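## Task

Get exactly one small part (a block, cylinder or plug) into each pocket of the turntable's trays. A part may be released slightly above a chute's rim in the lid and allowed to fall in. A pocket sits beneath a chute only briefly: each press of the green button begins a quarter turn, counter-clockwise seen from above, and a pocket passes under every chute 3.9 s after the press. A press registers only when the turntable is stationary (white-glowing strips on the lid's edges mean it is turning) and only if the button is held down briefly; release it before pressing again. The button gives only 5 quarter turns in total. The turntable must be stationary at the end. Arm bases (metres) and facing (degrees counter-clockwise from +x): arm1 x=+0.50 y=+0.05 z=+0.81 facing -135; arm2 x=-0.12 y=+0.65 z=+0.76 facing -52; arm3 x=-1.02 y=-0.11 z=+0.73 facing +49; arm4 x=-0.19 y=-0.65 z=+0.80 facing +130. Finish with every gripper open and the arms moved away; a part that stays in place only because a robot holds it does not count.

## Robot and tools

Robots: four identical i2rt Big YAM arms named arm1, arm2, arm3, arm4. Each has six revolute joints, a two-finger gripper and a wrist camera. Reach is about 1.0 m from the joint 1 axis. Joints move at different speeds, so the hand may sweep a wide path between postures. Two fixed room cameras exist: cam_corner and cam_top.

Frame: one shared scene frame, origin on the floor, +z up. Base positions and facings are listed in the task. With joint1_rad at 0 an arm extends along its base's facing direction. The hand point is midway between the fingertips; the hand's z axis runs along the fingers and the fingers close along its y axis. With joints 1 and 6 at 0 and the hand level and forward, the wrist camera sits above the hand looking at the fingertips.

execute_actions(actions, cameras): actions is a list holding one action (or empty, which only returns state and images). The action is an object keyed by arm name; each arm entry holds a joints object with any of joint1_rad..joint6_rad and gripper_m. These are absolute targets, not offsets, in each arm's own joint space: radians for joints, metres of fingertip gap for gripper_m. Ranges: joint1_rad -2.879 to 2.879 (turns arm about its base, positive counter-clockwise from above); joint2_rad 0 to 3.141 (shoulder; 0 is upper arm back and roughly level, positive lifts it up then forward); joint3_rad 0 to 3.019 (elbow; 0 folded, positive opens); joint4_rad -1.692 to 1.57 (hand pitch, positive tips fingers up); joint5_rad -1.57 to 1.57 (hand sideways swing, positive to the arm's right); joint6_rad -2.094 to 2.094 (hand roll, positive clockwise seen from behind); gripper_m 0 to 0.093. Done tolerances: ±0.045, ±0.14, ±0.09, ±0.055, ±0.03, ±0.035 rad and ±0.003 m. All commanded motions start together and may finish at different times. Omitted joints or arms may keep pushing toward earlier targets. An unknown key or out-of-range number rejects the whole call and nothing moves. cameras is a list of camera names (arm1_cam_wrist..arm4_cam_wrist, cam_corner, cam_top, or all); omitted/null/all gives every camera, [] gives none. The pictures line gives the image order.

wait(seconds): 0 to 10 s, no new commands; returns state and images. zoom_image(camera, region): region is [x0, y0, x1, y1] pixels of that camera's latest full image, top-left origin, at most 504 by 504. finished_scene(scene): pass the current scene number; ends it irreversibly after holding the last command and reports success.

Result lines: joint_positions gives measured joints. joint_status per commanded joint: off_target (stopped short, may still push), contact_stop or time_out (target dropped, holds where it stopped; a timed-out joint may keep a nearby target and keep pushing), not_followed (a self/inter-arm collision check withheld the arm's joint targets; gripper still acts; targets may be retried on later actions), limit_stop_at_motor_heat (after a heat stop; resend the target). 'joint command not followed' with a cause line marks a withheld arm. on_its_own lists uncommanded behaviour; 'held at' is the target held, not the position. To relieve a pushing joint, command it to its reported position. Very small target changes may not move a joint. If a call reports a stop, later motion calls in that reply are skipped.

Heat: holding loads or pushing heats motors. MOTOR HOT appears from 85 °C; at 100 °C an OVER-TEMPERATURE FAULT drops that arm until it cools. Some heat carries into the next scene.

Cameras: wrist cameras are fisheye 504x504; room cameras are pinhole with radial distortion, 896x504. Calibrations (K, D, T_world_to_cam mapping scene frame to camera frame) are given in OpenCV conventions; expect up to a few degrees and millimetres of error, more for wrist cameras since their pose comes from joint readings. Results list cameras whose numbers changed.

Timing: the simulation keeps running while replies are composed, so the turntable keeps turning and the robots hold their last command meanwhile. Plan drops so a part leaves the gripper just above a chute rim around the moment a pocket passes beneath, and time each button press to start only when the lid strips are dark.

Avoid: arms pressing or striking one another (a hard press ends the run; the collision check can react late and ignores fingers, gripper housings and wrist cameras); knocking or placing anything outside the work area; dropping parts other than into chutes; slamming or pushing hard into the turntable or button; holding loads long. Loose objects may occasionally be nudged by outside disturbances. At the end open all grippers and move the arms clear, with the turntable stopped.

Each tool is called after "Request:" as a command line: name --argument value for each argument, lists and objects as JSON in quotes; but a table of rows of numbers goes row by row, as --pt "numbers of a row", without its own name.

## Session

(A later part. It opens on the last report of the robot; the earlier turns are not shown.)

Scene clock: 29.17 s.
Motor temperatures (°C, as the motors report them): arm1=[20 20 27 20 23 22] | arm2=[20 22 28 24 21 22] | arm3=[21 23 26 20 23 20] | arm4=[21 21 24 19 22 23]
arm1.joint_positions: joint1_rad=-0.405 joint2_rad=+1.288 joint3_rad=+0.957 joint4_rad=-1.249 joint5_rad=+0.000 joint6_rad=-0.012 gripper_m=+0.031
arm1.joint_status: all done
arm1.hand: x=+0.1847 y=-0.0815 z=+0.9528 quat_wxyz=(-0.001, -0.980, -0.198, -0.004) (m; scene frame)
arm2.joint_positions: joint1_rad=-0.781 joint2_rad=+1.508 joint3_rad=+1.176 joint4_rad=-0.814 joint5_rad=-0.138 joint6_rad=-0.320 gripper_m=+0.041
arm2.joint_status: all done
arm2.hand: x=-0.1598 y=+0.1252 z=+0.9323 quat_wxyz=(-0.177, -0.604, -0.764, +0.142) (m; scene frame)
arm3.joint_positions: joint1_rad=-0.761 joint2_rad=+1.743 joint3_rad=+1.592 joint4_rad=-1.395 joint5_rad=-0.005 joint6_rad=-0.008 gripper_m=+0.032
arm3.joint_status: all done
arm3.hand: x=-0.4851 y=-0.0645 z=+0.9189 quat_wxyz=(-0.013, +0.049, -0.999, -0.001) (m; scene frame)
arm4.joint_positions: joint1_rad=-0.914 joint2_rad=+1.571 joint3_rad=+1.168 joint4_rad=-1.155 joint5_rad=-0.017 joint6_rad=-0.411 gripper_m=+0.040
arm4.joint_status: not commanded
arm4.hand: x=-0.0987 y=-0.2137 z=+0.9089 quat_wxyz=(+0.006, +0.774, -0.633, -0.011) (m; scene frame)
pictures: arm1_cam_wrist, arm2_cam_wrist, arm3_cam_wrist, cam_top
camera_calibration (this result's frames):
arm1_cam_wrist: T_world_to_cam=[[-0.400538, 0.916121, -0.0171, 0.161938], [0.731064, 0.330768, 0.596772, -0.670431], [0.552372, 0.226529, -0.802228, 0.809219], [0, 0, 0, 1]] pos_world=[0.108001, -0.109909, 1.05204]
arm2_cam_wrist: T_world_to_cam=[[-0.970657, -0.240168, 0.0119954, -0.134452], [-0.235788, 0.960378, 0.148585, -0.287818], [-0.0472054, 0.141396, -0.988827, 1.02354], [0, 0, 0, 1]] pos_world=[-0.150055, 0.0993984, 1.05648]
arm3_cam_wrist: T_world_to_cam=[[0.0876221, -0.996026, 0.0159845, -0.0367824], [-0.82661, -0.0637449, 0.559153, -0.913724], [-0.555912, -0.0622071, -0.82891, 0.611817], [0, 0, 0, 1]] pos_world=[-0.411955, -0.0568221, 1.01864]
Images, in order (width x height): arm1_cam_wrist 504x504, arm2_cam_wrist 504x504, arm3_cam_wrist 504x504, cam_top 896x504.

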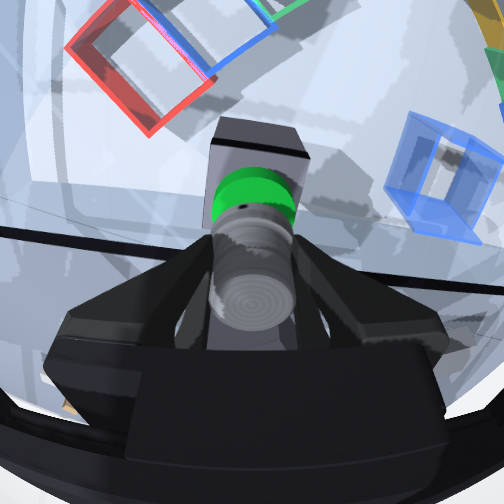

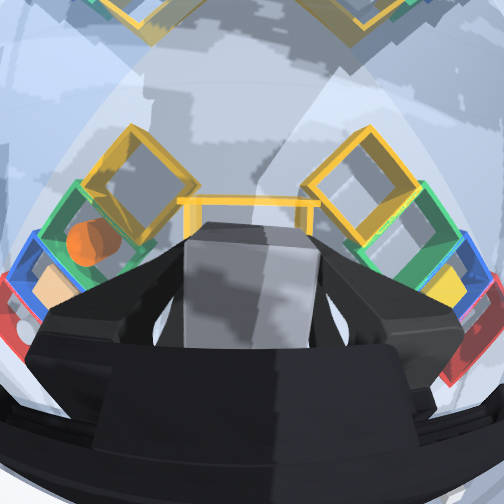

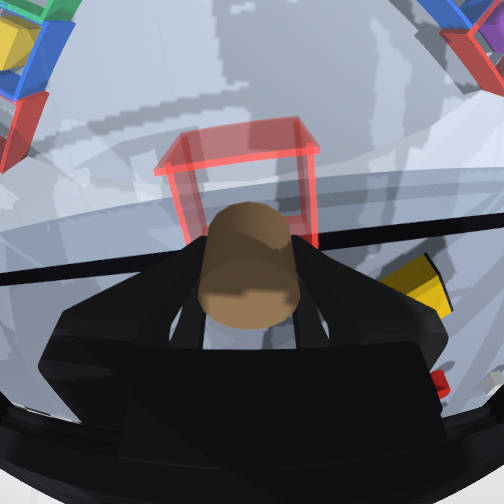

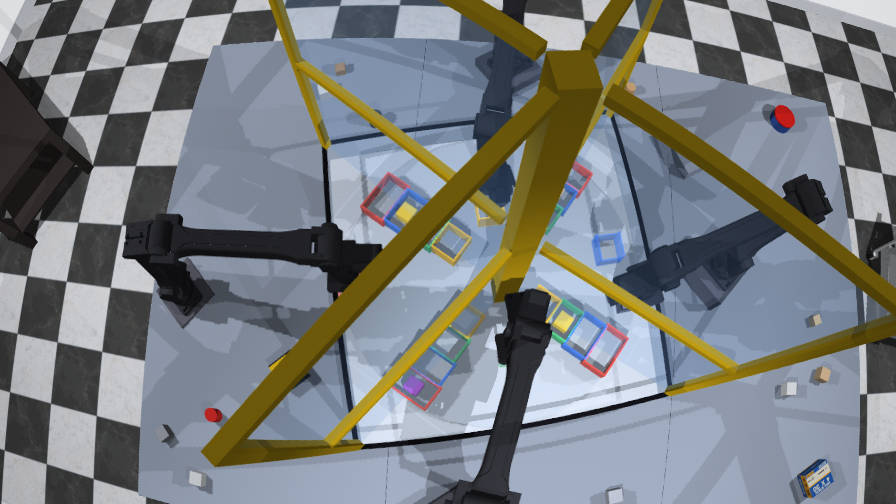

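Request:
execute_actions --actions '[]' --cameras '[]'

Request:
execute_actions --actions '[{"arm1":{"joints":{"joint2_rad":1.40}}}]' --cameras '["arm1_cam_wrist","arm3_cam_wrist"]'

Request:
execute_actions --actions '[{"arm1":{"joints":{"joint1_rad":-0.809,"joint2_rad":1.30,"joint4_rad":-1.11}}}]' --cameras '["arm2_cam_wrist"]'

Request:
execute_actions --actions '[{"arm1":{"joints":{"joint2_rad":1.39}}}]' --cameras '["arm1_cam_wrist","arm2_cam_wrist"]'

Request:
wait --seconds 0.8

Request:
wait --seconds 0.5

Request:
wait --seconds 0.5

Request:
wait --seconds 0.5

Scene clock: 29.83 s.
Motor temperatures (°C, as the motors report them): arm1=[20 20 27 20 23 22] | arm2=[20 22 28 24 21 22] | arm3=[21 23 26 20 23 20] | arm4=[21 21 24 19 22 23]
arm1.joint_positions: joint1_rad=-0.405 joint2_rad=+1.288 joint3_rad=+0.957 joint4_rad=-1.249 joint5_rad=+0.000 joint6_rad=-0.012 gripper_m=+0.031
arm1.joint_status: all done
arm1.hand: x=+0.1847 y=-0.0815 z=+0.9528 quat_wxyz=(-0.001, -0.980, -0.198, -0.004) (m; scene frame)
arm2.joint_positions: joint1_rad=-0.781 joint2_rad=+1.508 joint3_rad=+1.176 joint4_rad=-0.814 joint5_rad=-0.138 joint6_rad=-0.320 gripper_m=+0.041
arm2.joint_status: all done
arm2.hand: x=-0.1598 y=+0.1252 z=+0.9323 quat_wxyz=(-0.177, -0.604, -0.764, +0.142) (m; scene frame)
arm3.joint_positions: joint1_rad=-0.761 joint2_rad=+1.743 joint3_rad=+1.592 joint4_rad=-1.395 joint5_rad=-0.005 joint6_rad=-0.008 gripper_m=+0.032
arm3.joint_status: all done
arm3.hand: x=-0.4851 y=-0.0645 z=+0.9189 quat_wxyz=(-0.013, +0.049, -0.999, -0.001) (m; scene frame)
arm4.joint_positions: joint1_rad=-0.914 joint2_rad=+1.571 joint3_rad=+1.168 joint4_rad=-1.155 joint5_rad=-0.017 joint6_rad=-0.411 gripper_m=+0.040
arm4.joint_status: not commanded
arm4.hand: x=-0.0987 y=-0.2137 z=+0.9089 quat_wxyz=(+0.006, +0.774, -0.633, -0.011) (m; scene frame)
pictures: none
No camera images: the call's "cameras" was empty. Leave "cameras" out to get every camera's image.

Scene clock: 30.53 s.
Motor temperatures (°C, as the motors report them): arm1=[20 20 27 20 23 22] | arm2=[20 22 28 24 21 22] | arm3=[21 23 26 20 23 20] | arm4=[21 21 24 19 22 23]
arm1.joint_positions: joint1_rad=-0.405 joint2_rad=+1.355 joint3_rad=+0.965 joint4_rad=-1.262 joint5_rad=+0.000 joint6_rad=-0.012 gripper_m=+0.031
arm1.joint_status: all done
arm1.hand: x=+0.1845 y=-0.0817 z=+0.9345 quat_wxyz=(+0.006, -0.979, -0.198, -0.039) (m; scene frame)
arm2.joint_positions: joint1_rad=-0.781 joint2_rad=+1.508 joint3_rad=+1.176 joint4_rad=-0.814 joint5_rad=-0.138 joint6_rad=-0.320 gripper_m=+0.041
arm2.joint_status: not commanded
arm2.hand: x=-0.1598 y=+0.1252 z=+0.9323 quat_wxyz=(-0.177, -0.604, -0.764, +0.142) (m; scene frame)
arm3.joint_positions: joint1_rad=-0.761 joint2_rad=+1.743 joint3_rad=+1.592 joint4_rad=-1.395 joint5_rad=-0.005 joint6_rad=-0.008 gripper_m=+0.032
arm3.joint_status: not commanded
arm3.hand: x=-0.4851 y=-0.0645 z=+0.9189 quat_wxyz=(-0.013, +0.049, -0.999, -0.001) (m; scene frame)
arm4.joint_positions: joint1_rad=-0.914 joint2_rad=+1.571 joint3_rad=+1.168 joint4_rad=-1.155 joint5_rad=-0.017 joint6_rad=-0.411 gripper_m=+0.040
arm4.joint_status: not commanded
arm4.hand: x=-0.0987 y=-0.2137 z=+0.9089 quat_wxyz=(+0.006, +0.774, -0.633, -0.011) (m; scene frame)
pictures: arm1_cam_wrist, arm3_cam_wrist
camera_calibration (this result's frames):
arm1_cam_wrist: T_world_to_cam=[[-0.399613, 0.916491, -0.0188169, 0.163157], [0.689243, 0.313935, 0.652984, -0.705428], [0.604361, 0.247972, -0.757138, 0.74473], [0, 0, 0, 1]] pos_world=[0.101325, -0.112746, 1.02757]
arm3_cam_wrist: T_world_to_cam=[[0.0876221, -0.996026, 0.0159845, -0.0367824], [-0.82661, -0.0637449, 0.559153, -0.913724], [-0.555912, -0.0622071, -0.82891, 0.611817], [0, 0, 0, 1]] pos_world=[-0.411955, -0.0568221, 1.01864]
Images, in order (width x height): arm1_cam_wrist 504x504, arm3_cam_wrist 504x504.

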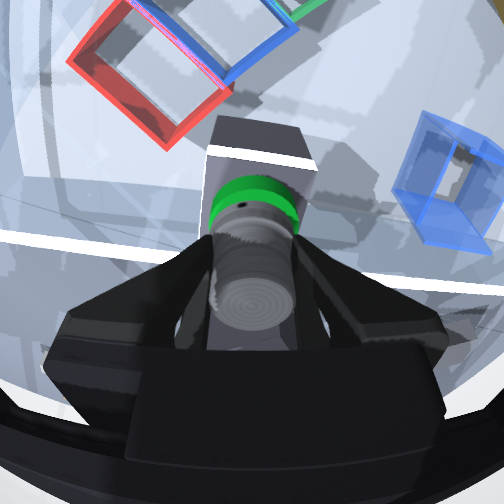

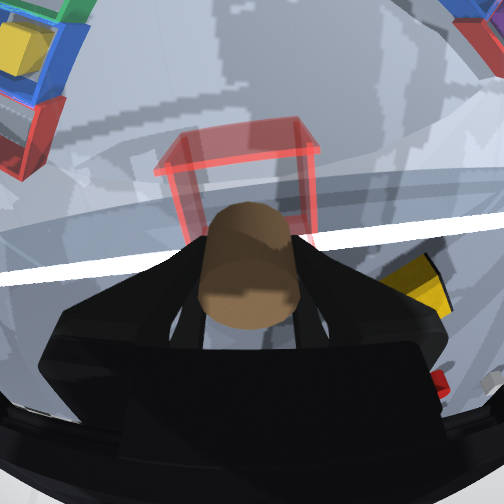

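Scene clock: 31.57 s.
Motor temperatures (°C, as the motors report them): arm1=[20 20 27 20 23 22] | arm2=[20 22 28 24 21 22] | arm3=[21 23 26 20 23 20] | arm4=[21 21 24 19 22 23]
arm1.joint_positions: joint1_rad=-0.812 joint2_rad=+1.317 joint3_rad=+0.960 joint4_rad=-1.127 joint5_rad=-0.001 joint6_rad=-0.012 gripper_m=+0.031
arm1.joint_status: all done
arm1.hand: x=+0.1285 y=+0.0541 z=+0.9448 quat_wxyz=(-0.002, -0.999, +0.004, +0.043) (m; scene frame)
arm2.joint_positions: joint1_rad=-0.781 joint2_rad=+1.508 joint3_rad=+1.176 joint4_rad=-0.814 joint5_rad=-0.138 joint6_rad=-0.320 gripper_m=+0.041
arm2.joint_status: not commanded
arm2.hand: x=-0.1598 y=+0.1252 z=+0.9323 quat_wxyz=(-0.177, -0.604, -0.764, +0.142) (m; scene frame)
arm3.joint_positions: joint1_rad=-0.761 joint2_rad=+1.743 joint3_rad=+1.592 joint4_rad=-1.395 joint5_rad=-0.005 joint6_rad=-0.008 gripper_m=+0.032
arm3.joint_status: not commanded
arm3.hand: x=-0.4851 y=-0.0645 z=+0.9189 quat_wxyz=(-0.013, +0.049, -0.999, -0.001) (m; scene frame)
arm4.joint_positions: joint1_rad=-0.914 joint2_rad=+1.571 joint3_rad=+1.168 joint4_rad=-1.155 joint5_rad=-0.017 joint6_rad=-0.411 gripper_m=+0.040
arm4.joint_status: not commanded
arm4.hand: x=-0.0987 y=-0.2137 z=+0.9089 quat_wxyz=(+0.006, +0.774, -0.633, -0.011) (m; scene frame)
pictures: arm2_cam_wrist
camera_calibration (this result's frames):
arm2_cam_wrist: T_world_to_cam=[[-0.970657, -0.240168, 0.0119954, -0.134452], [-0.235788, 0.960378, 0.148585, -0.287818], [-0.0472054, 0.141396, -0.988827, 1.02354], [0, 0, 0, 1]] pos_world=[-0.150055, 0.0993984, 1.05648]
Images, in order (width x height): arm2_cam_wrist 504x504.

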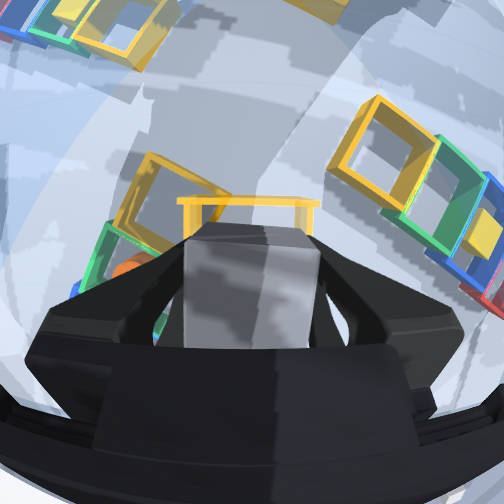

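Scene clock: 32.40 s.
Motor temperatures (°C, as the motors report them): arm1=[20 20 27 20 23 22] | arm2=[20 22 28 24 21 22] | arm3=[21 23 26 20 23 20] | arm4=[21 21 24 19 22 23]
arm1.joint_positions: joint1_rad=-0.812 joint2_rad=+1.400 joint3_rad=+0.956 joint4_rad=-1.126 joint5_rad=-0.001 joint6_rad=-0.012 gripper_m=+0.031
arm1.joint_status: all done
arm1.hand: x=+0.1307 y=+0.0540 z=+0.9143 quat_wxyz=(-0.003, -1.000, +0.004, +0.000) (m; scene frame)
arm2.joint_positions: joint1_rad=-0.781 joint2_rad=+1.508 joint3_rad=+1.176 joint4_rad=-0.814 joint5_rad=-0.138 joint6_rad=-0.320 gripper_m=+0.041
arm2.joint_status: not commanded
arm2.hand: x=-0.1598 y=+0.1252 z=+0.9323 quat_wxyz=(-0.177, -0.604, -0.764, +0.142) (m; scene frame)
arm3.joint_positions: joint1_rad=-0.761 joint2_rad=+1.743 joint3_rad=+1.592 joint4_rad=-1.395 joint5_rad=-0.005 joint6_rad=-0.008 gripper_m=+0.032
arm3.joint_status: not commanded
arm3.hand: x=-0.4851 y=-0.0645 z=+0.9189 quat_wxyz=(-0.013, +0.049, -0.999, -0.001) (m; scene frame)
arm4.joint_positions: joint1_rad=-0.914 joint2_rad=+1.571 joint3_rad=+1.168 joint4_rad=-1.155 joint5_rad=-0.017 joint6_rad=-0.411 gripper_m=+0.040
arm4.joint_status: not commanded
arm4.hand: x=-0.0987 y=-0.2137 z=+0.9089 quat_wxyz=(+0.006, +0.774, -0.633, -0.011) (m; scene frame)
pictures: arm1_cam_wrist, arm2_cam_wrist
camera_calibration (this result's frames):
arm1_cam_wrist: T_world_to_cam=[[-0.00521901, 0.999819, -0.0183053, -0.0395475], [0.806461, 0.0150318, 0.591096, -0.64037], [0.591264, -0.0116776, -0.806394, 0.789038], [0, 0, 0, 1]] pos_world=[0.0496978, 0.0583803, 1.01407]
arm2_cam_wrist: T_world_to_cam=[[-0.970657, -0.240168, 0.0119954, -0.134452], [-0.235788, 0.960378, 0.148585, -0.287818], [-0.0472054, 0.141396, -0.988827, 1.02354], [0, 0, 0, 1]] pos_world=[-0.150055, 0.0993984, 1.05648]
Images, in order (width x height): arm1_cam_wrist 504x504, arm2_cam_wrist 504x504.

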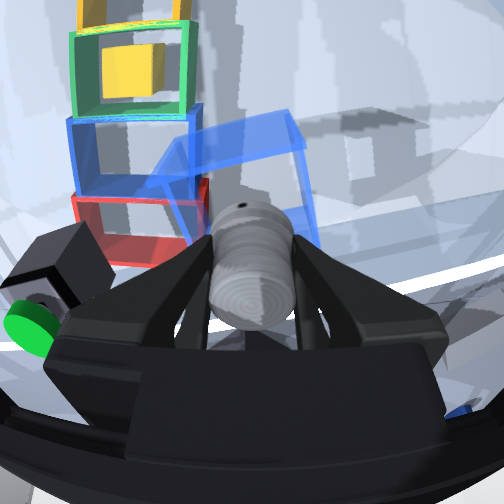

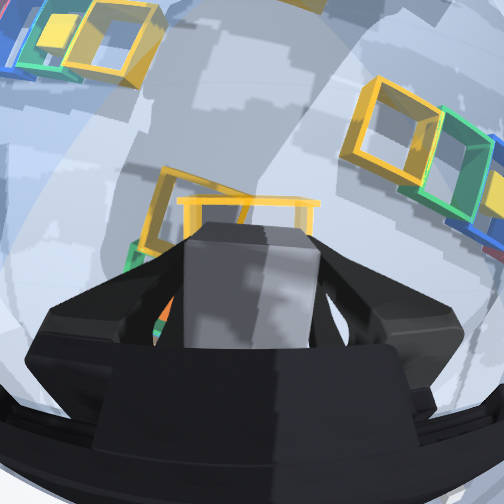

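Scene clock: 33.20 s.
Motor temperatures (°C, as the motors report them): arm1=[20 20 27 20 23 22] | arm2=[20 22 28 24 21 22] | arm3=[21 23 26 20 23 20] | arm4=[21 21 24 19 22 23]
arm1.joint_positions: joint1_rad=-0.812 joint2_rad=+1.400 joint3_rad=+0.956 joint4_rad=-1.126 joint5_rad=-0.001 joint6_rad=-0.012 gripper_m=+0.031
arm1.joint_status: all done
arm1.hand: x=+0.1307 y=+0.0540 z=+0.9143 quat_wxyz=(-0.003, -1.000, +0.004, +0.000) (m; scene frame)
arm2.joint_positions: joint1_rad=-0.781 joint2_rad=+1.508 joint3_rad=+1.176 joint4_rad=-0.814 joint5_rad=-0.138 joint6_rad=-0.320 gripper_m=+0.041
arm2.joint_status: not commanded
arm2.hand: x=-0.1598 y=+0.1252 z=+0.9323 quat_wxyz=(-0.177, -0.604, -0.764, +0.142) (m; scene frame)
arm3.joint_positions: joint1_rad=-0.761 joint2_rad=+1.743 joint3_rad=+1.592 joint4_rad=-1.395 joint5_rad=-0.005 joint6_rad=-0.008 gripper_m=+0.032
arm3.joint_status: not commanded
arm3.hand: x=-0.4851 y=-0.0645 z=+0.9189 quat_wxyz=(-0.013, +0.049, -0.999, -0.001) (m; scene frame)
arm4.joint_positions: joint1_rad=-0.914 joint2_rad=+1.571 joint3_rad=+1.168 joint4_rad=-1.155 joint5_rad=-0.017 joint6_rad=-0.411 gripper_m=+0.040
arm4.joint_status: not commanded
arm4.hand: x=-0.0987 y=-0.2137 z=+0.9089 quat_wxyz=(+0.006, +0.774, -0.633, -0.011) (m; scene frame)
wait: 0.80 s; at rest by 0.27 s
pictures: arm1_cam_wrist, arm2_cam_wrist, arm3_cam_wrist, arm4_cam_wrist, cam_corner, cam_top
camera_calibration (this result's frames):
arm1_cam_wrist: T_world_to_cam=[[-0.00521901, 0.999819, -0.0183053, -0.0395475], [0.806461, 0.0150318, 0.591096, -0.64037], [0.591264, -0.0116776, -0.806394, 0.789038], [0, 0, 0, 1]] pos_world=[0.0496978, 0.0583803, 1.01407]
arm2_cam_wrist: T_world_to_cam=[[-0.970657, -0.240168, 0.0119954, -0.134452], [-0.235788, 0.960378, 0.148585, -0.287818], [-0.0472054, 0.141396, -0.988827, 1.02354], [0, 0, 0, 1]] pos_world=[-0.150055, 0.0993984, 1.05648]
arm3_cam_wrist: T_world_to_cam=[[0.0876221, -0.996026, 0.0159845, -0.0367824], [-0.82661, -0.0637449, 0.559153, -0.913724], [-0.555912, -0.0622071, -0.82891, 0.611817], [0, 0, 0, 1]] pos_world=[-0.411955, -0.0568221, 1.01864]
arm4_cam_wrist: T_world_to_cam=[[0.981027, 0.192164, -0.0256749, 0.15979], [0.171216, -0.796629, 0.579714, -0.674413], [0.0909465, -0.573111, -0.814416, 0.750634], [0, 0, 0, 1]] pos_world=[-0.109556, -0.137766, 1.0064]
Images, in order (width x height): arm1_cam_wrist 504x504, arm2_cam_wrist 504x504, arm3_cam_wrist 504x504, arm4_cam_wrist 504x504, cam_corner 896x504, cam_top 896x504.

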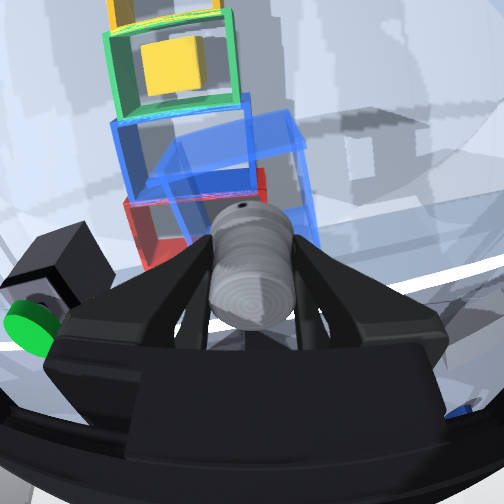

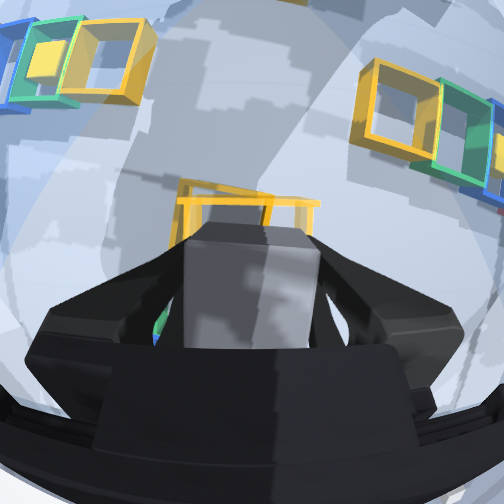

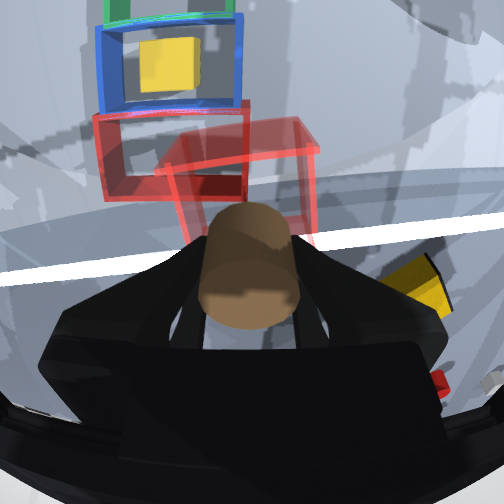

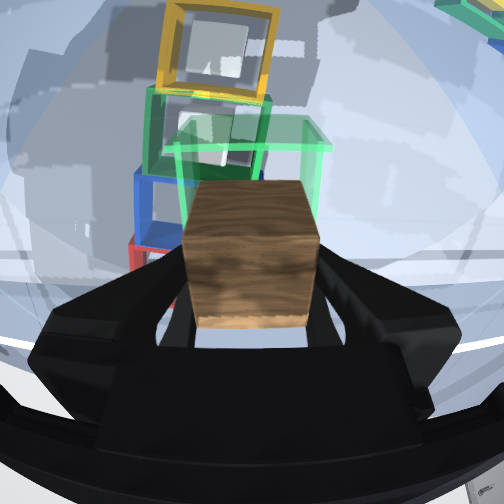

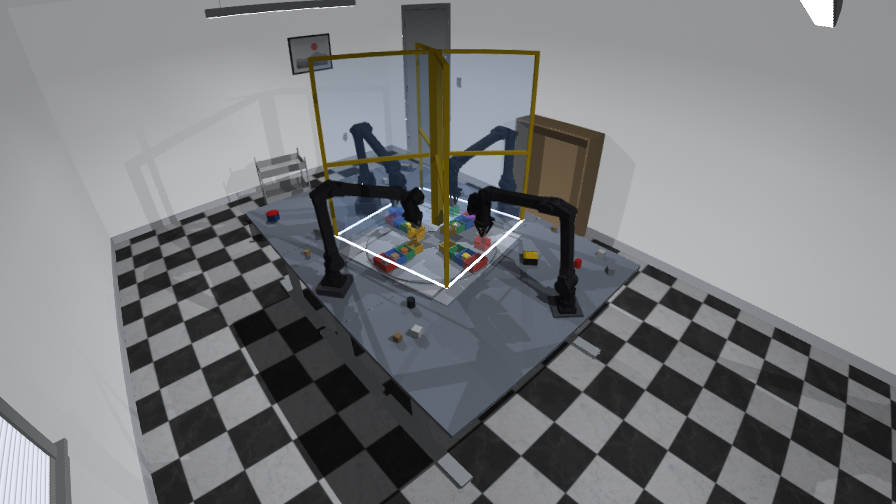

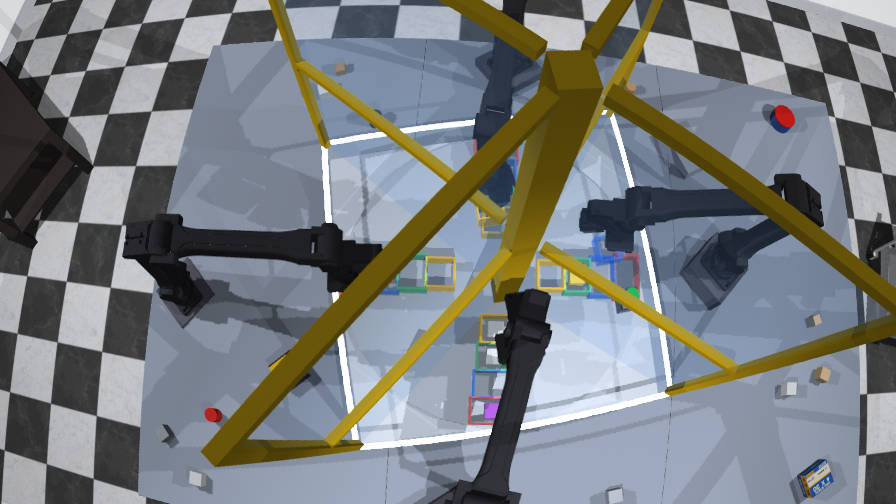

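Scene clock: 33.70 s.
Motor temperatures (°C, as the motors report them): arm1=[20 20 27 20 23 22] | arm2=[20 22 28 24 21 22] | arm3=[21 23 26 20 23 20] | arm4=[21 21 24 19 22 23]
arm1.joint_positions: joint1_rad=-0.812 joint2_rad=+1.400 joint3_rad=+0.956 joint4_rad=-1.126 joint5_rad=-0.001 joint6_rad=-0.012 gripper_m=+0.031
arm1.joint_status: all done
arm1.hand: x=+0.1307 y=+0.0540 z=+0.9143 quat_wxyz=(-0.003, -1.000, +0.004, +0.000) (m; scene frame)
arm2.joint_positions: joint1_rad=-0.781 joint2_rad=+1.508 joint3_rad=+1.176 joint4_rad=-0.814 joint5_rad=-0.138 joint6_rad=-0.320 gripper_m=+0.041
arm2.joint_status: not commanded
arm2.hand: x=-0.1598 y=+0.1252 z=+0.9323 quat_wxyz=(-0.177, -0.604, -0.764, +0.142) (m; scene frame)
arm3.joint_positions: joint1_rad=-0.761 joint2_rad=+1.743 joint3_rad=+1.592 joint4_rad=-1.395 joint5_rad=-0.005 joint6_rad=-0.008 gripper_m=+0.032
arm3.joint_status: not commanded
arm3.hand: x=-0.4851 y=-0.0645 z=+0.9189 quat_wxyz=(-0.013, +0.049, -0.999, -0.001) (m; scene frame)
arm4.joint_positions: joint1_rad=-0.914 joint2_rad=+1.571 joint3_rad=+1.168 joint4_rad=-1.155 joint5_rad=-0.017 joint6_rad=-0.411 gripper_m=+0.040
arm4.joint_status: not commanded
arm4.hand: x=-0.0987 y=-0.2137 z=+0.9089 quat_wxyz=(+0.006, +0.774, -0.633, -0.011) (m; scene frame)
wait: 0.50 s; at rest by 0.27 s
pictures: arm1_cam_wrist, arm2_cam_wrist, arm3_cam_wrist, arm4_cam_wrist, cam_corner, cam_top
camera_calibration (this result's frames):
arm1_cam_wrist: T_world_to_cam=[[-0.00521901, 0.999819, -0.0183053, -0.0395475], [0.806461, 0.0150318, 0.591096, -0.64037], [0.591264, -0.0116776, -0.806394, 0.789038], [0, 0, 0, 1]] pos_world=[0.0496978, 0.0583803, 1.01407]
arm2_cam_wrist: T_world_to_cam=[[-0.970657, -0.240168, 0.0119954, -0.134452], [-0.235788, 0.960378, 0.148585, -0.287818], [-0.0472054, 0.141396, -0.988827, 1.02354], [0, 0, 0, 1]] pos_world=[-0.150055, 0.0993984, 1.05648]
arm3_cam_wrist: T_world_to_cam=[[0.0876221, -0.996026, 0.0159845, -0.0367824], [-0.82661, -0.0637449, 0.559153, -0.913724], [-0.555912, -0.0622071, -0.82891, 0.611817], [0, 0, 0, 1]] pos_world=[-0.411955, -0.0568221, 1.01864]
arm4_cam_wrist: T_world_to_cam=[[0.981027, 0.192164, -0.0256749, 0.15979], [0.171216, -0.796629, 0.579714, -0.674413], [0.0909465, -0.573111, -0.814416, 0.750634], [0, 0, 0, 1]] pos_world=[-0.109556, -0.137766, 1.0064]
Images, in order (width x height): arm1_cam_wrist 504x504, arm2_cam_wrist 504x504, arm3_cam_wrist 504x504, arm4_cam_wrist 504x504, cam_corner 896x504, cam_top 896x504.

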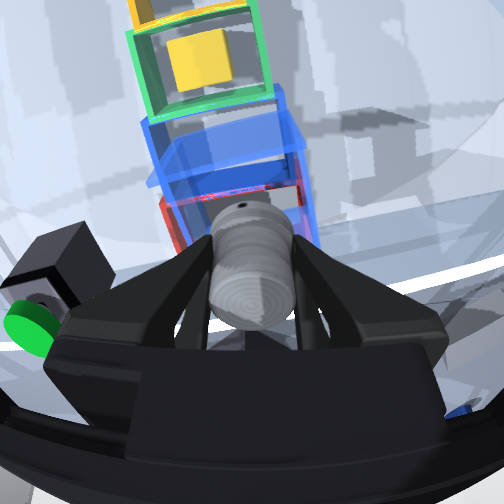

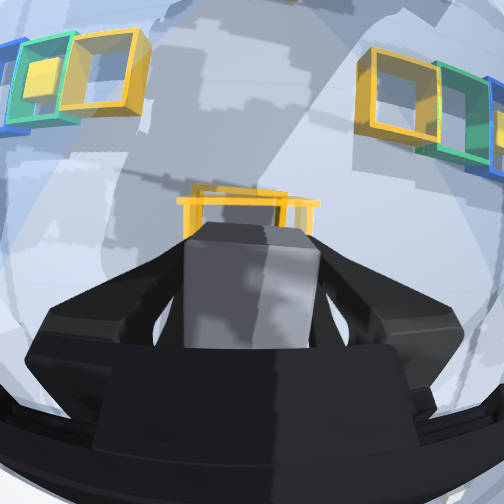

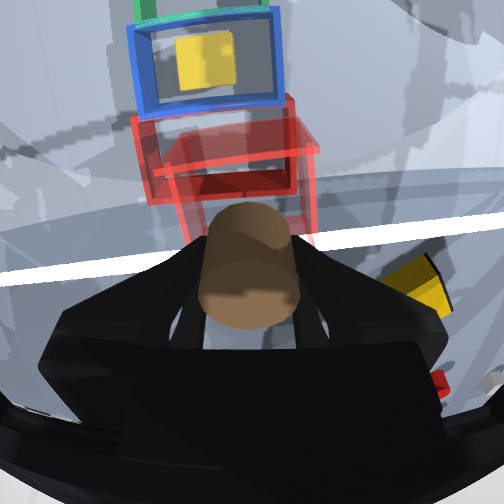

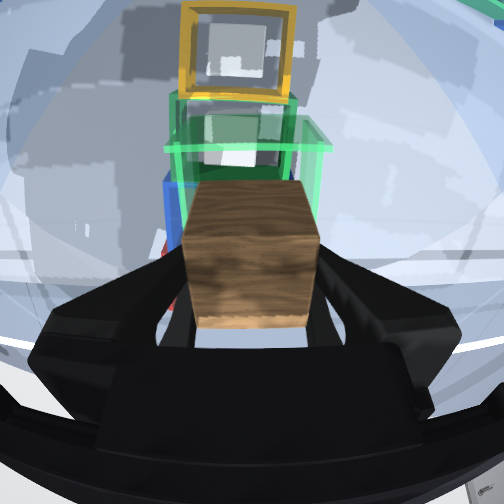

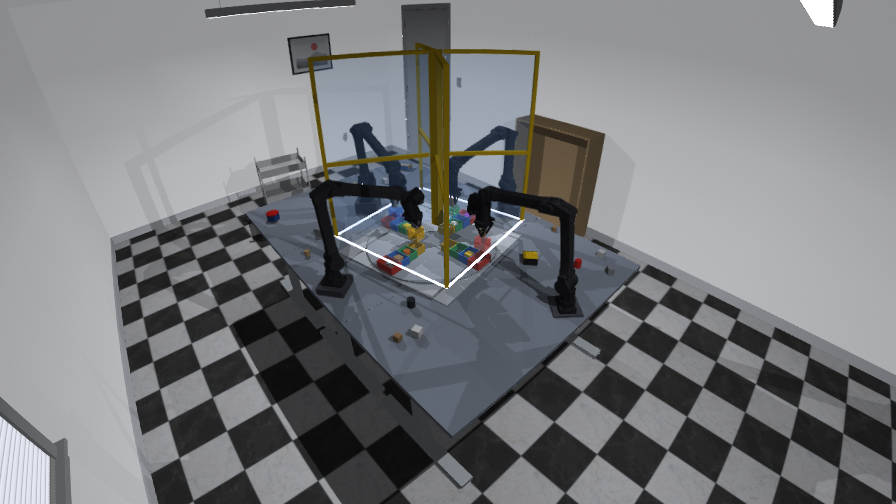

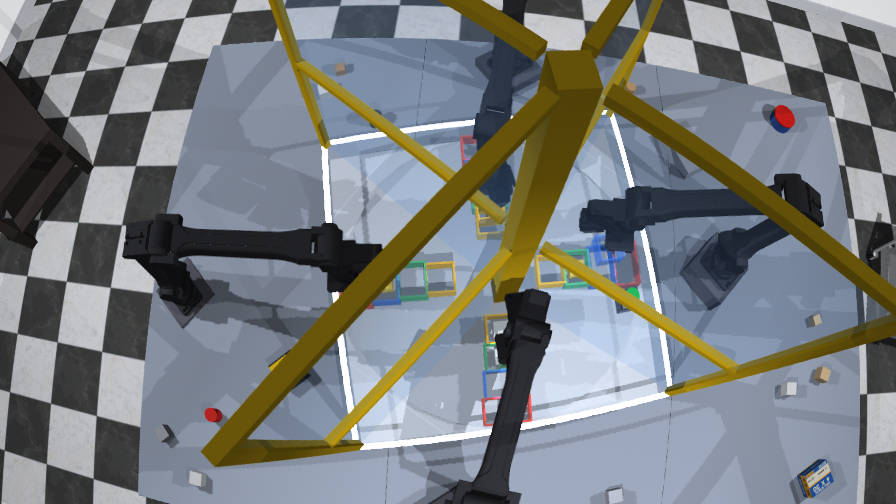

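Scene clock: 34.20 s.
Motor temperatures (°C, as the motors report them): arm1=[20 20 27 20 23 22] | arm2=[20 22 28 24 21 22] | arm3=[21 23 26 20 23 20] | arm4=[21 21 24 19 22 23]
arm1.joint_positions: joint1_rad=-0.812 joint2_rad=+1.400 joint3_rad=+0.956 joint4_rad=-1.126 joint5_rad=-0.001 joint6_rad=-0.012 gripper_m=+0.031
arm1.joint_status: all done
arm1.hand: x=+0.1307 y=+0.0540 z=+0.9143 quat_wxyz=(-0.003, -1.000, +0.004, +0.000) (m; scene frame)
arm2.joint_positions: joint1_rad=-0.781 joint2_rad=+1.508 joint3_rad=+1.176 joint4_rad=-0.814 joint5_rad=-0.138 joint6_rad=-0.320 gripper_m=+0.041
arm2.joint_status: not commanded
arm2.hand: x=-0.1598 y=+0.1252 z=+0.9323 quat_wxyz=(-0.177, -0.604, -0.764, +0.142) (m; scene frame)
arm3.joint_positions: joint1_rad=-0.761 joint2_rad=+1.743 joint3_rad=+1.592 joint4_rad=-1.395 joint5_rad=-0.005 joint6_rad=-0.008 gripper_m=+0.032
arm3.joint_status: not commanded
arm3.hand: x=-0.4851 y=-0.0645 z=+0.9189 quat_wxyz=(-0.013, +0.049, -0.999, -0.001) (m; scene frame)
arm4.joint_positions: joint1_rad=-0.914 joint2_rad=+1.571 joint3_rad=+1.168 joint4_rad=-1.155 joint5_rad=-0.017 joint6_rad=-0.411 gripper_m=+0.040
arm4.joint_status: not commanded
arm4.hand: x=-0.0987 y=-0.2137 z=+0.9089 quat_wxyz=(+0.006, +0.774, -0.633, -0.011) (m; scene frame)
wait: 0.50 s; at rest by 0.27 s
pictures: arm1_cam_wrist, arm2_cam_wrist, arm3_cam_wrist, arm4_cam_wrist, cam_corner, cam_top
camera_calibration (this result's frames):
arm1_cam_wrist: T_world_to_cam=[[-0.00521901, 0.999819, -0.0183053, -0.0395475], [0.806461, 0.0150318, 0.591096, -0.64037], [0.591264, -0.0116776, -0.806394, 0.789038], [0, 0, 0, 1]] pos_world=[0.0496978, 0.0583803, 1.01407]
arm2_cam_wrist: T_world_to_cam=[[-0.970657, -0.240168, 0.0119954, -0.134452], [-0.235788, 0.960378, 0.148585, -0.287818], [-0.0472054, 0.141396, -0.988827, 1.02354], [0, 0, 0, 1]] pos_world=[-0.150055, 0.0993984, 1.05648]
arm3_cam_wrist: T_world_to_cam=[[0.0876221, -0.996026, 0.0159845, -0.0367824], [-0.82661, -0.0637449, 0.559153, -0.913724], [-0.555912, -0.0622071, -0.82891, 0.611817], [0, 0, 0, 1]] pos_world=[-0.411955, -0.0568221, 1.01864]
arm4_cam_wrist: T_world_to_cam=[[0.981027, 0.192164, -0.0256749, 0.15979], [0.171216, -0.796629, 0.579714, -0.674413], [0.0909465, -0.573111, -0.814416, 0.750634], [0, 0, 0, 1]] pos_world=[-0.109556, -0.137766, 1.0064]
Images, in order (width x height): arm1_cam_wrist 504x504, arm2_cam_wrist 504x504, arm3_cam_wrist 504x504, arm4_cam_wrist 504x504, cam_corner 896x504, cam_top 896x504.

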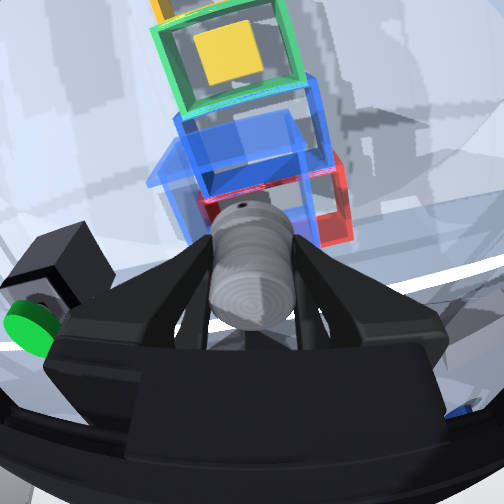

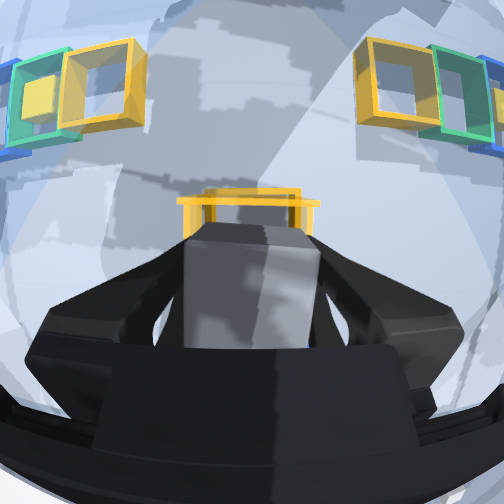

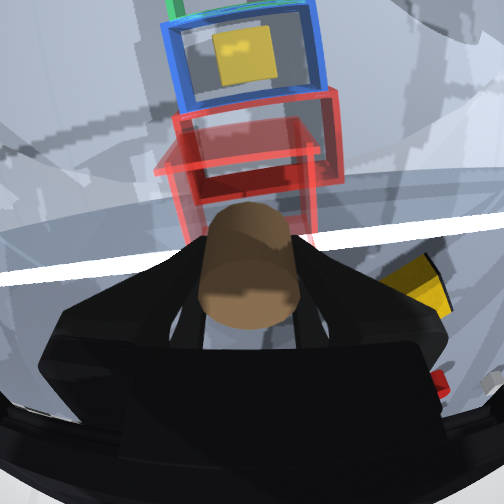

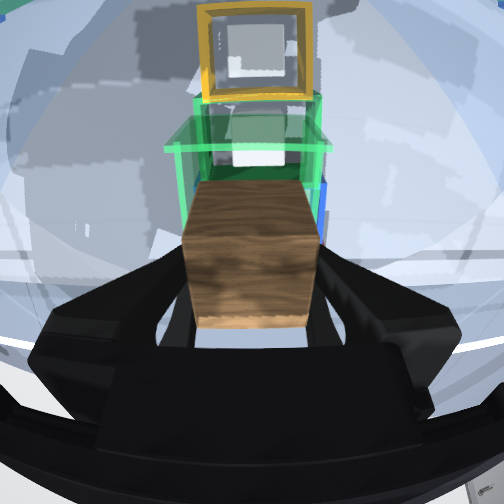

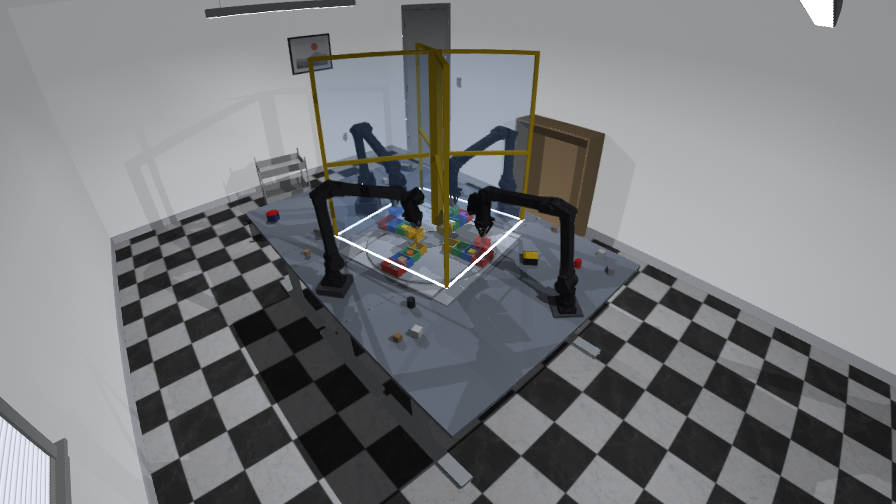

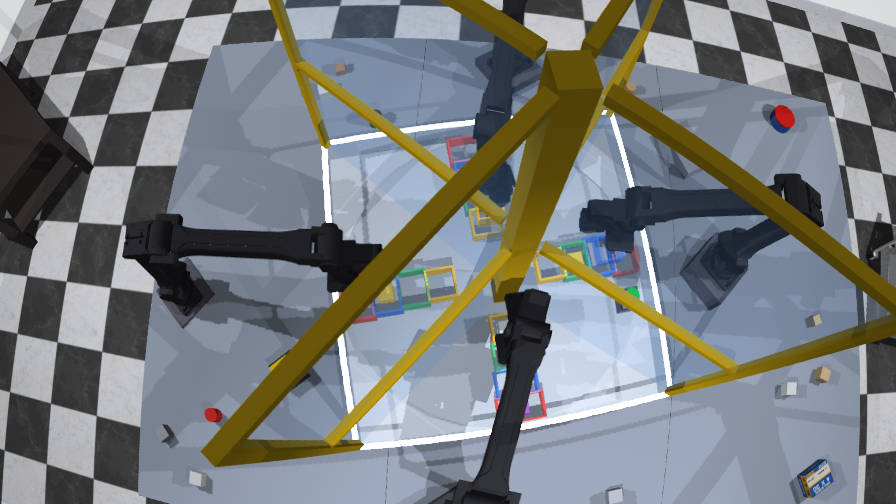

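Scene clock: 34.70 s.
Motor temperatures (°C, as the motors report them): arm1=[20 20 27 20 23 22] | arm2=[20 22 28 24 21 22] | arm3=[21 23 26 20 23 20] | arm4=[21 21 24 19 22 23]
arm1.joint_positions: joint1_rad=-0.812 joint2_rad=+1.400 joint3_rad=+0.956 joint4_rad=-1.126 joint5_rad=-0.001 joint6_rad=-0.012 gripper_m=+0.031
arm1.joint_status: all done
arm1.hand: x=+0.1307 y=+0.0540 z=+0.9143 quat_wxyz=(-0.003, -1.000, +0.004, +0.000) (m; scene frame)
arm2.joint_positions: joint1_rad=-0.781 joint2_rad=+1.508 joint3_rad=+1.176 joint4_rad=-0.814 joint5_rad=-0.138 joint6_rad=-0.320 gripper_m=+0.041
arm2.joint_status: not commanded
arm2.hand: x=-0.1598 y=+0.1252 z=+0.9323 quat_wxyz=(-0.177, -0.604, -0.764, +0.142) (m; scene frame)
arm3.joint_positions: joint1_rad=-0.761 joint2_rad=+1.743 joint3_rad=+1.592 joint4_rad=-1.395 joint5_rad=-0.005 joint6_rad=-0.008 gripper_m=+0.032
arm3.joint_status: not commanded
arm3.hand: x=-0.4851 y=-0.0645 z=+0.9189 quat_wxyz=(-0.013, +0.049, -0.999, -0.001) (m; scene frame)
arm4.joint_positions: joint1_rad=-0.914 joint2_rad=+1.571 joint3_rad=+1.168 joint4_rad=-1.155 joint5_rad=-0.017 joint6_rad=-0.411 gripper_m=+0.040
arm4.joint_status: not commanded
arm4.hand: x=-0.0987 y=-0.2137 z=+0.9089 quat_wxyz=(+0.006, +0.774, -0.633, -0.011) (m; scene frame)
wait: 0.50 s; at rest by 0.27 s
pictures: arm1_cam_wrist, arm2_cam_wrist, arm3_cam_wrist, arm4_cam_wrist, cam_corner, cam_top
camera_calibration (this result's frames):
arm1_cam_wrist: T_world_to_cam=[[-0.00521901, 0.999819, -0.0183053, -0.0395475], [0.806461, 0.0150318, 0.591096, -0.64037], [0.591264, -0.0116776, -0.806394, 0.789038], [0, 0, 0, 1]] pos_world=[0.0496978, 0.0583803, 1.01407]
arm2_cam_wrist: T_world_to_cam=[[-0.970657, -0.240168, 0.0119954, -0.134452], [-0.235788, 0.960378, 0.148585, -0.287818], [-0.0472054, 0.141396, -0.988827, 1.02354], [0, 0, 0, 1]] pos_world=[-0.150055, 0.0993984, 1.05648]
arm3_cam_wrist: T_world_to_cam=[[0.0876221, -0.996026, 0.0159845, -0.0367824], [-0.82661, -0.0637449, 0.559153, -0.913724], [-0.555912, -0.0622071, -0.82891, 0.611817], [0, 0, 0, 1]] pos_world=[-0.411955, -0.0568221, 1.01864]
arm4_cam_wrist: T_world_to_cam=[[0.981027, 0.192164, -0.0256749, 0.15979], [0.171216, -0.796629, 0.579714, -0.674413], [0.0909465, -0.573111, -0.814416, 0.750634], [0, 0, 0, 1]] pos_world=[-0.109556, -0.137766, 1.0064]
Images, in order (width x height): arm1_cam_wrist 504x504, arm2_cam_wrist 504x504, arm3_cam_wrist 504x504, arm4_cam_wrist 504x504, cam_corner 896x504, cam_top 896x504.

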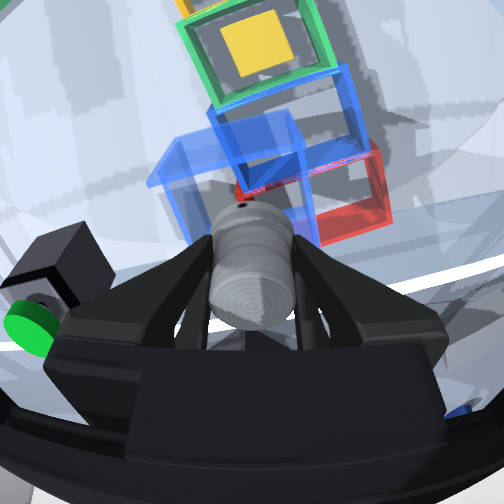

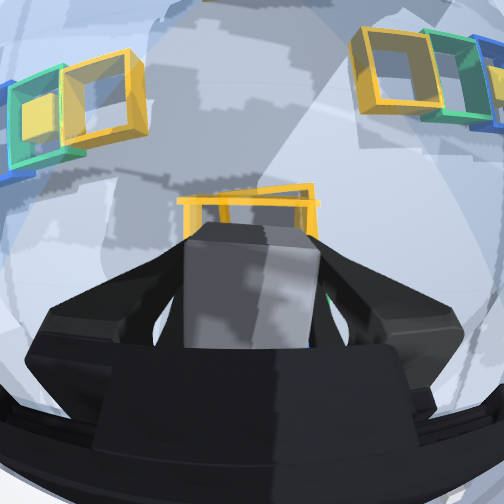

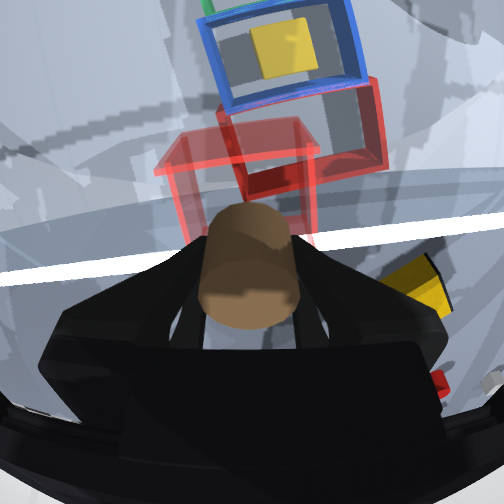

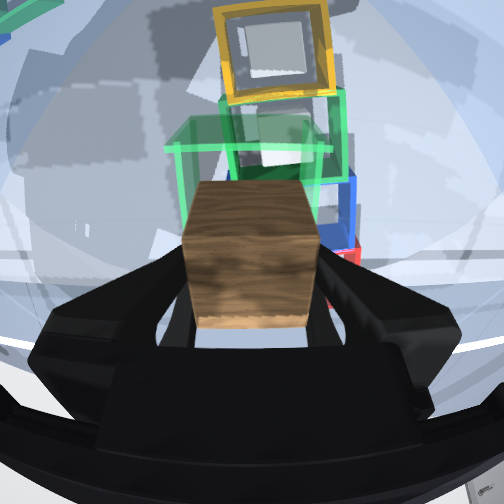

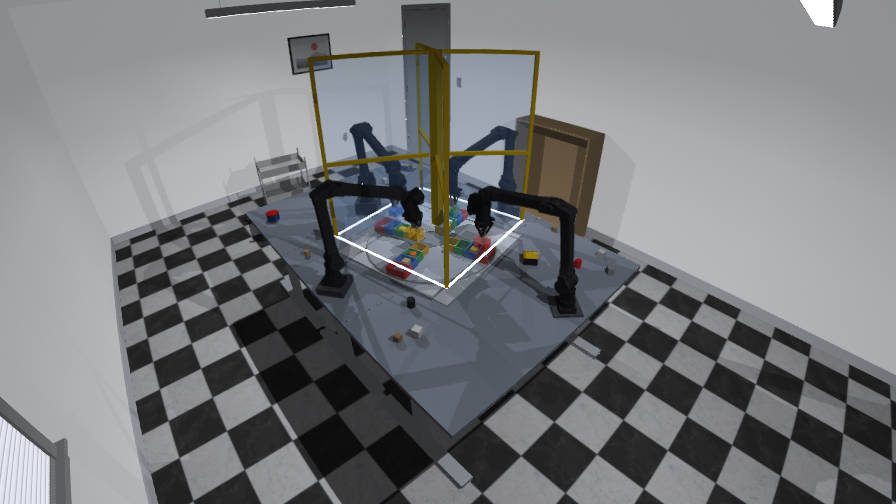

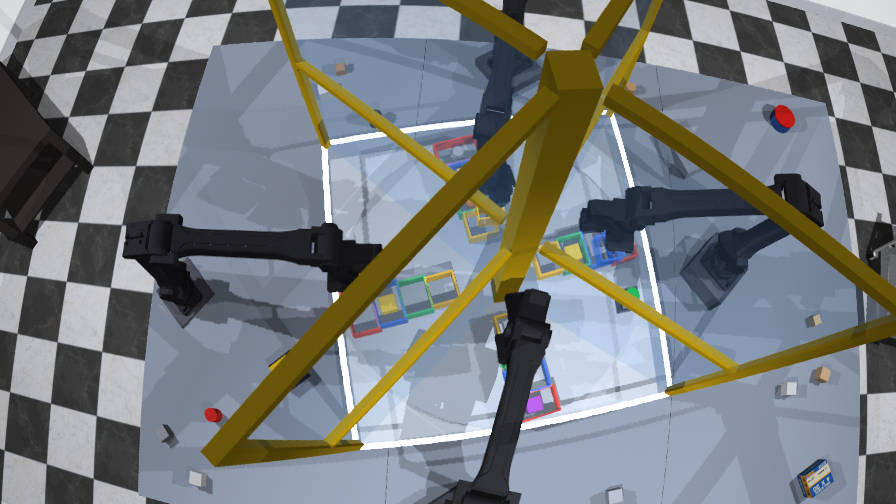

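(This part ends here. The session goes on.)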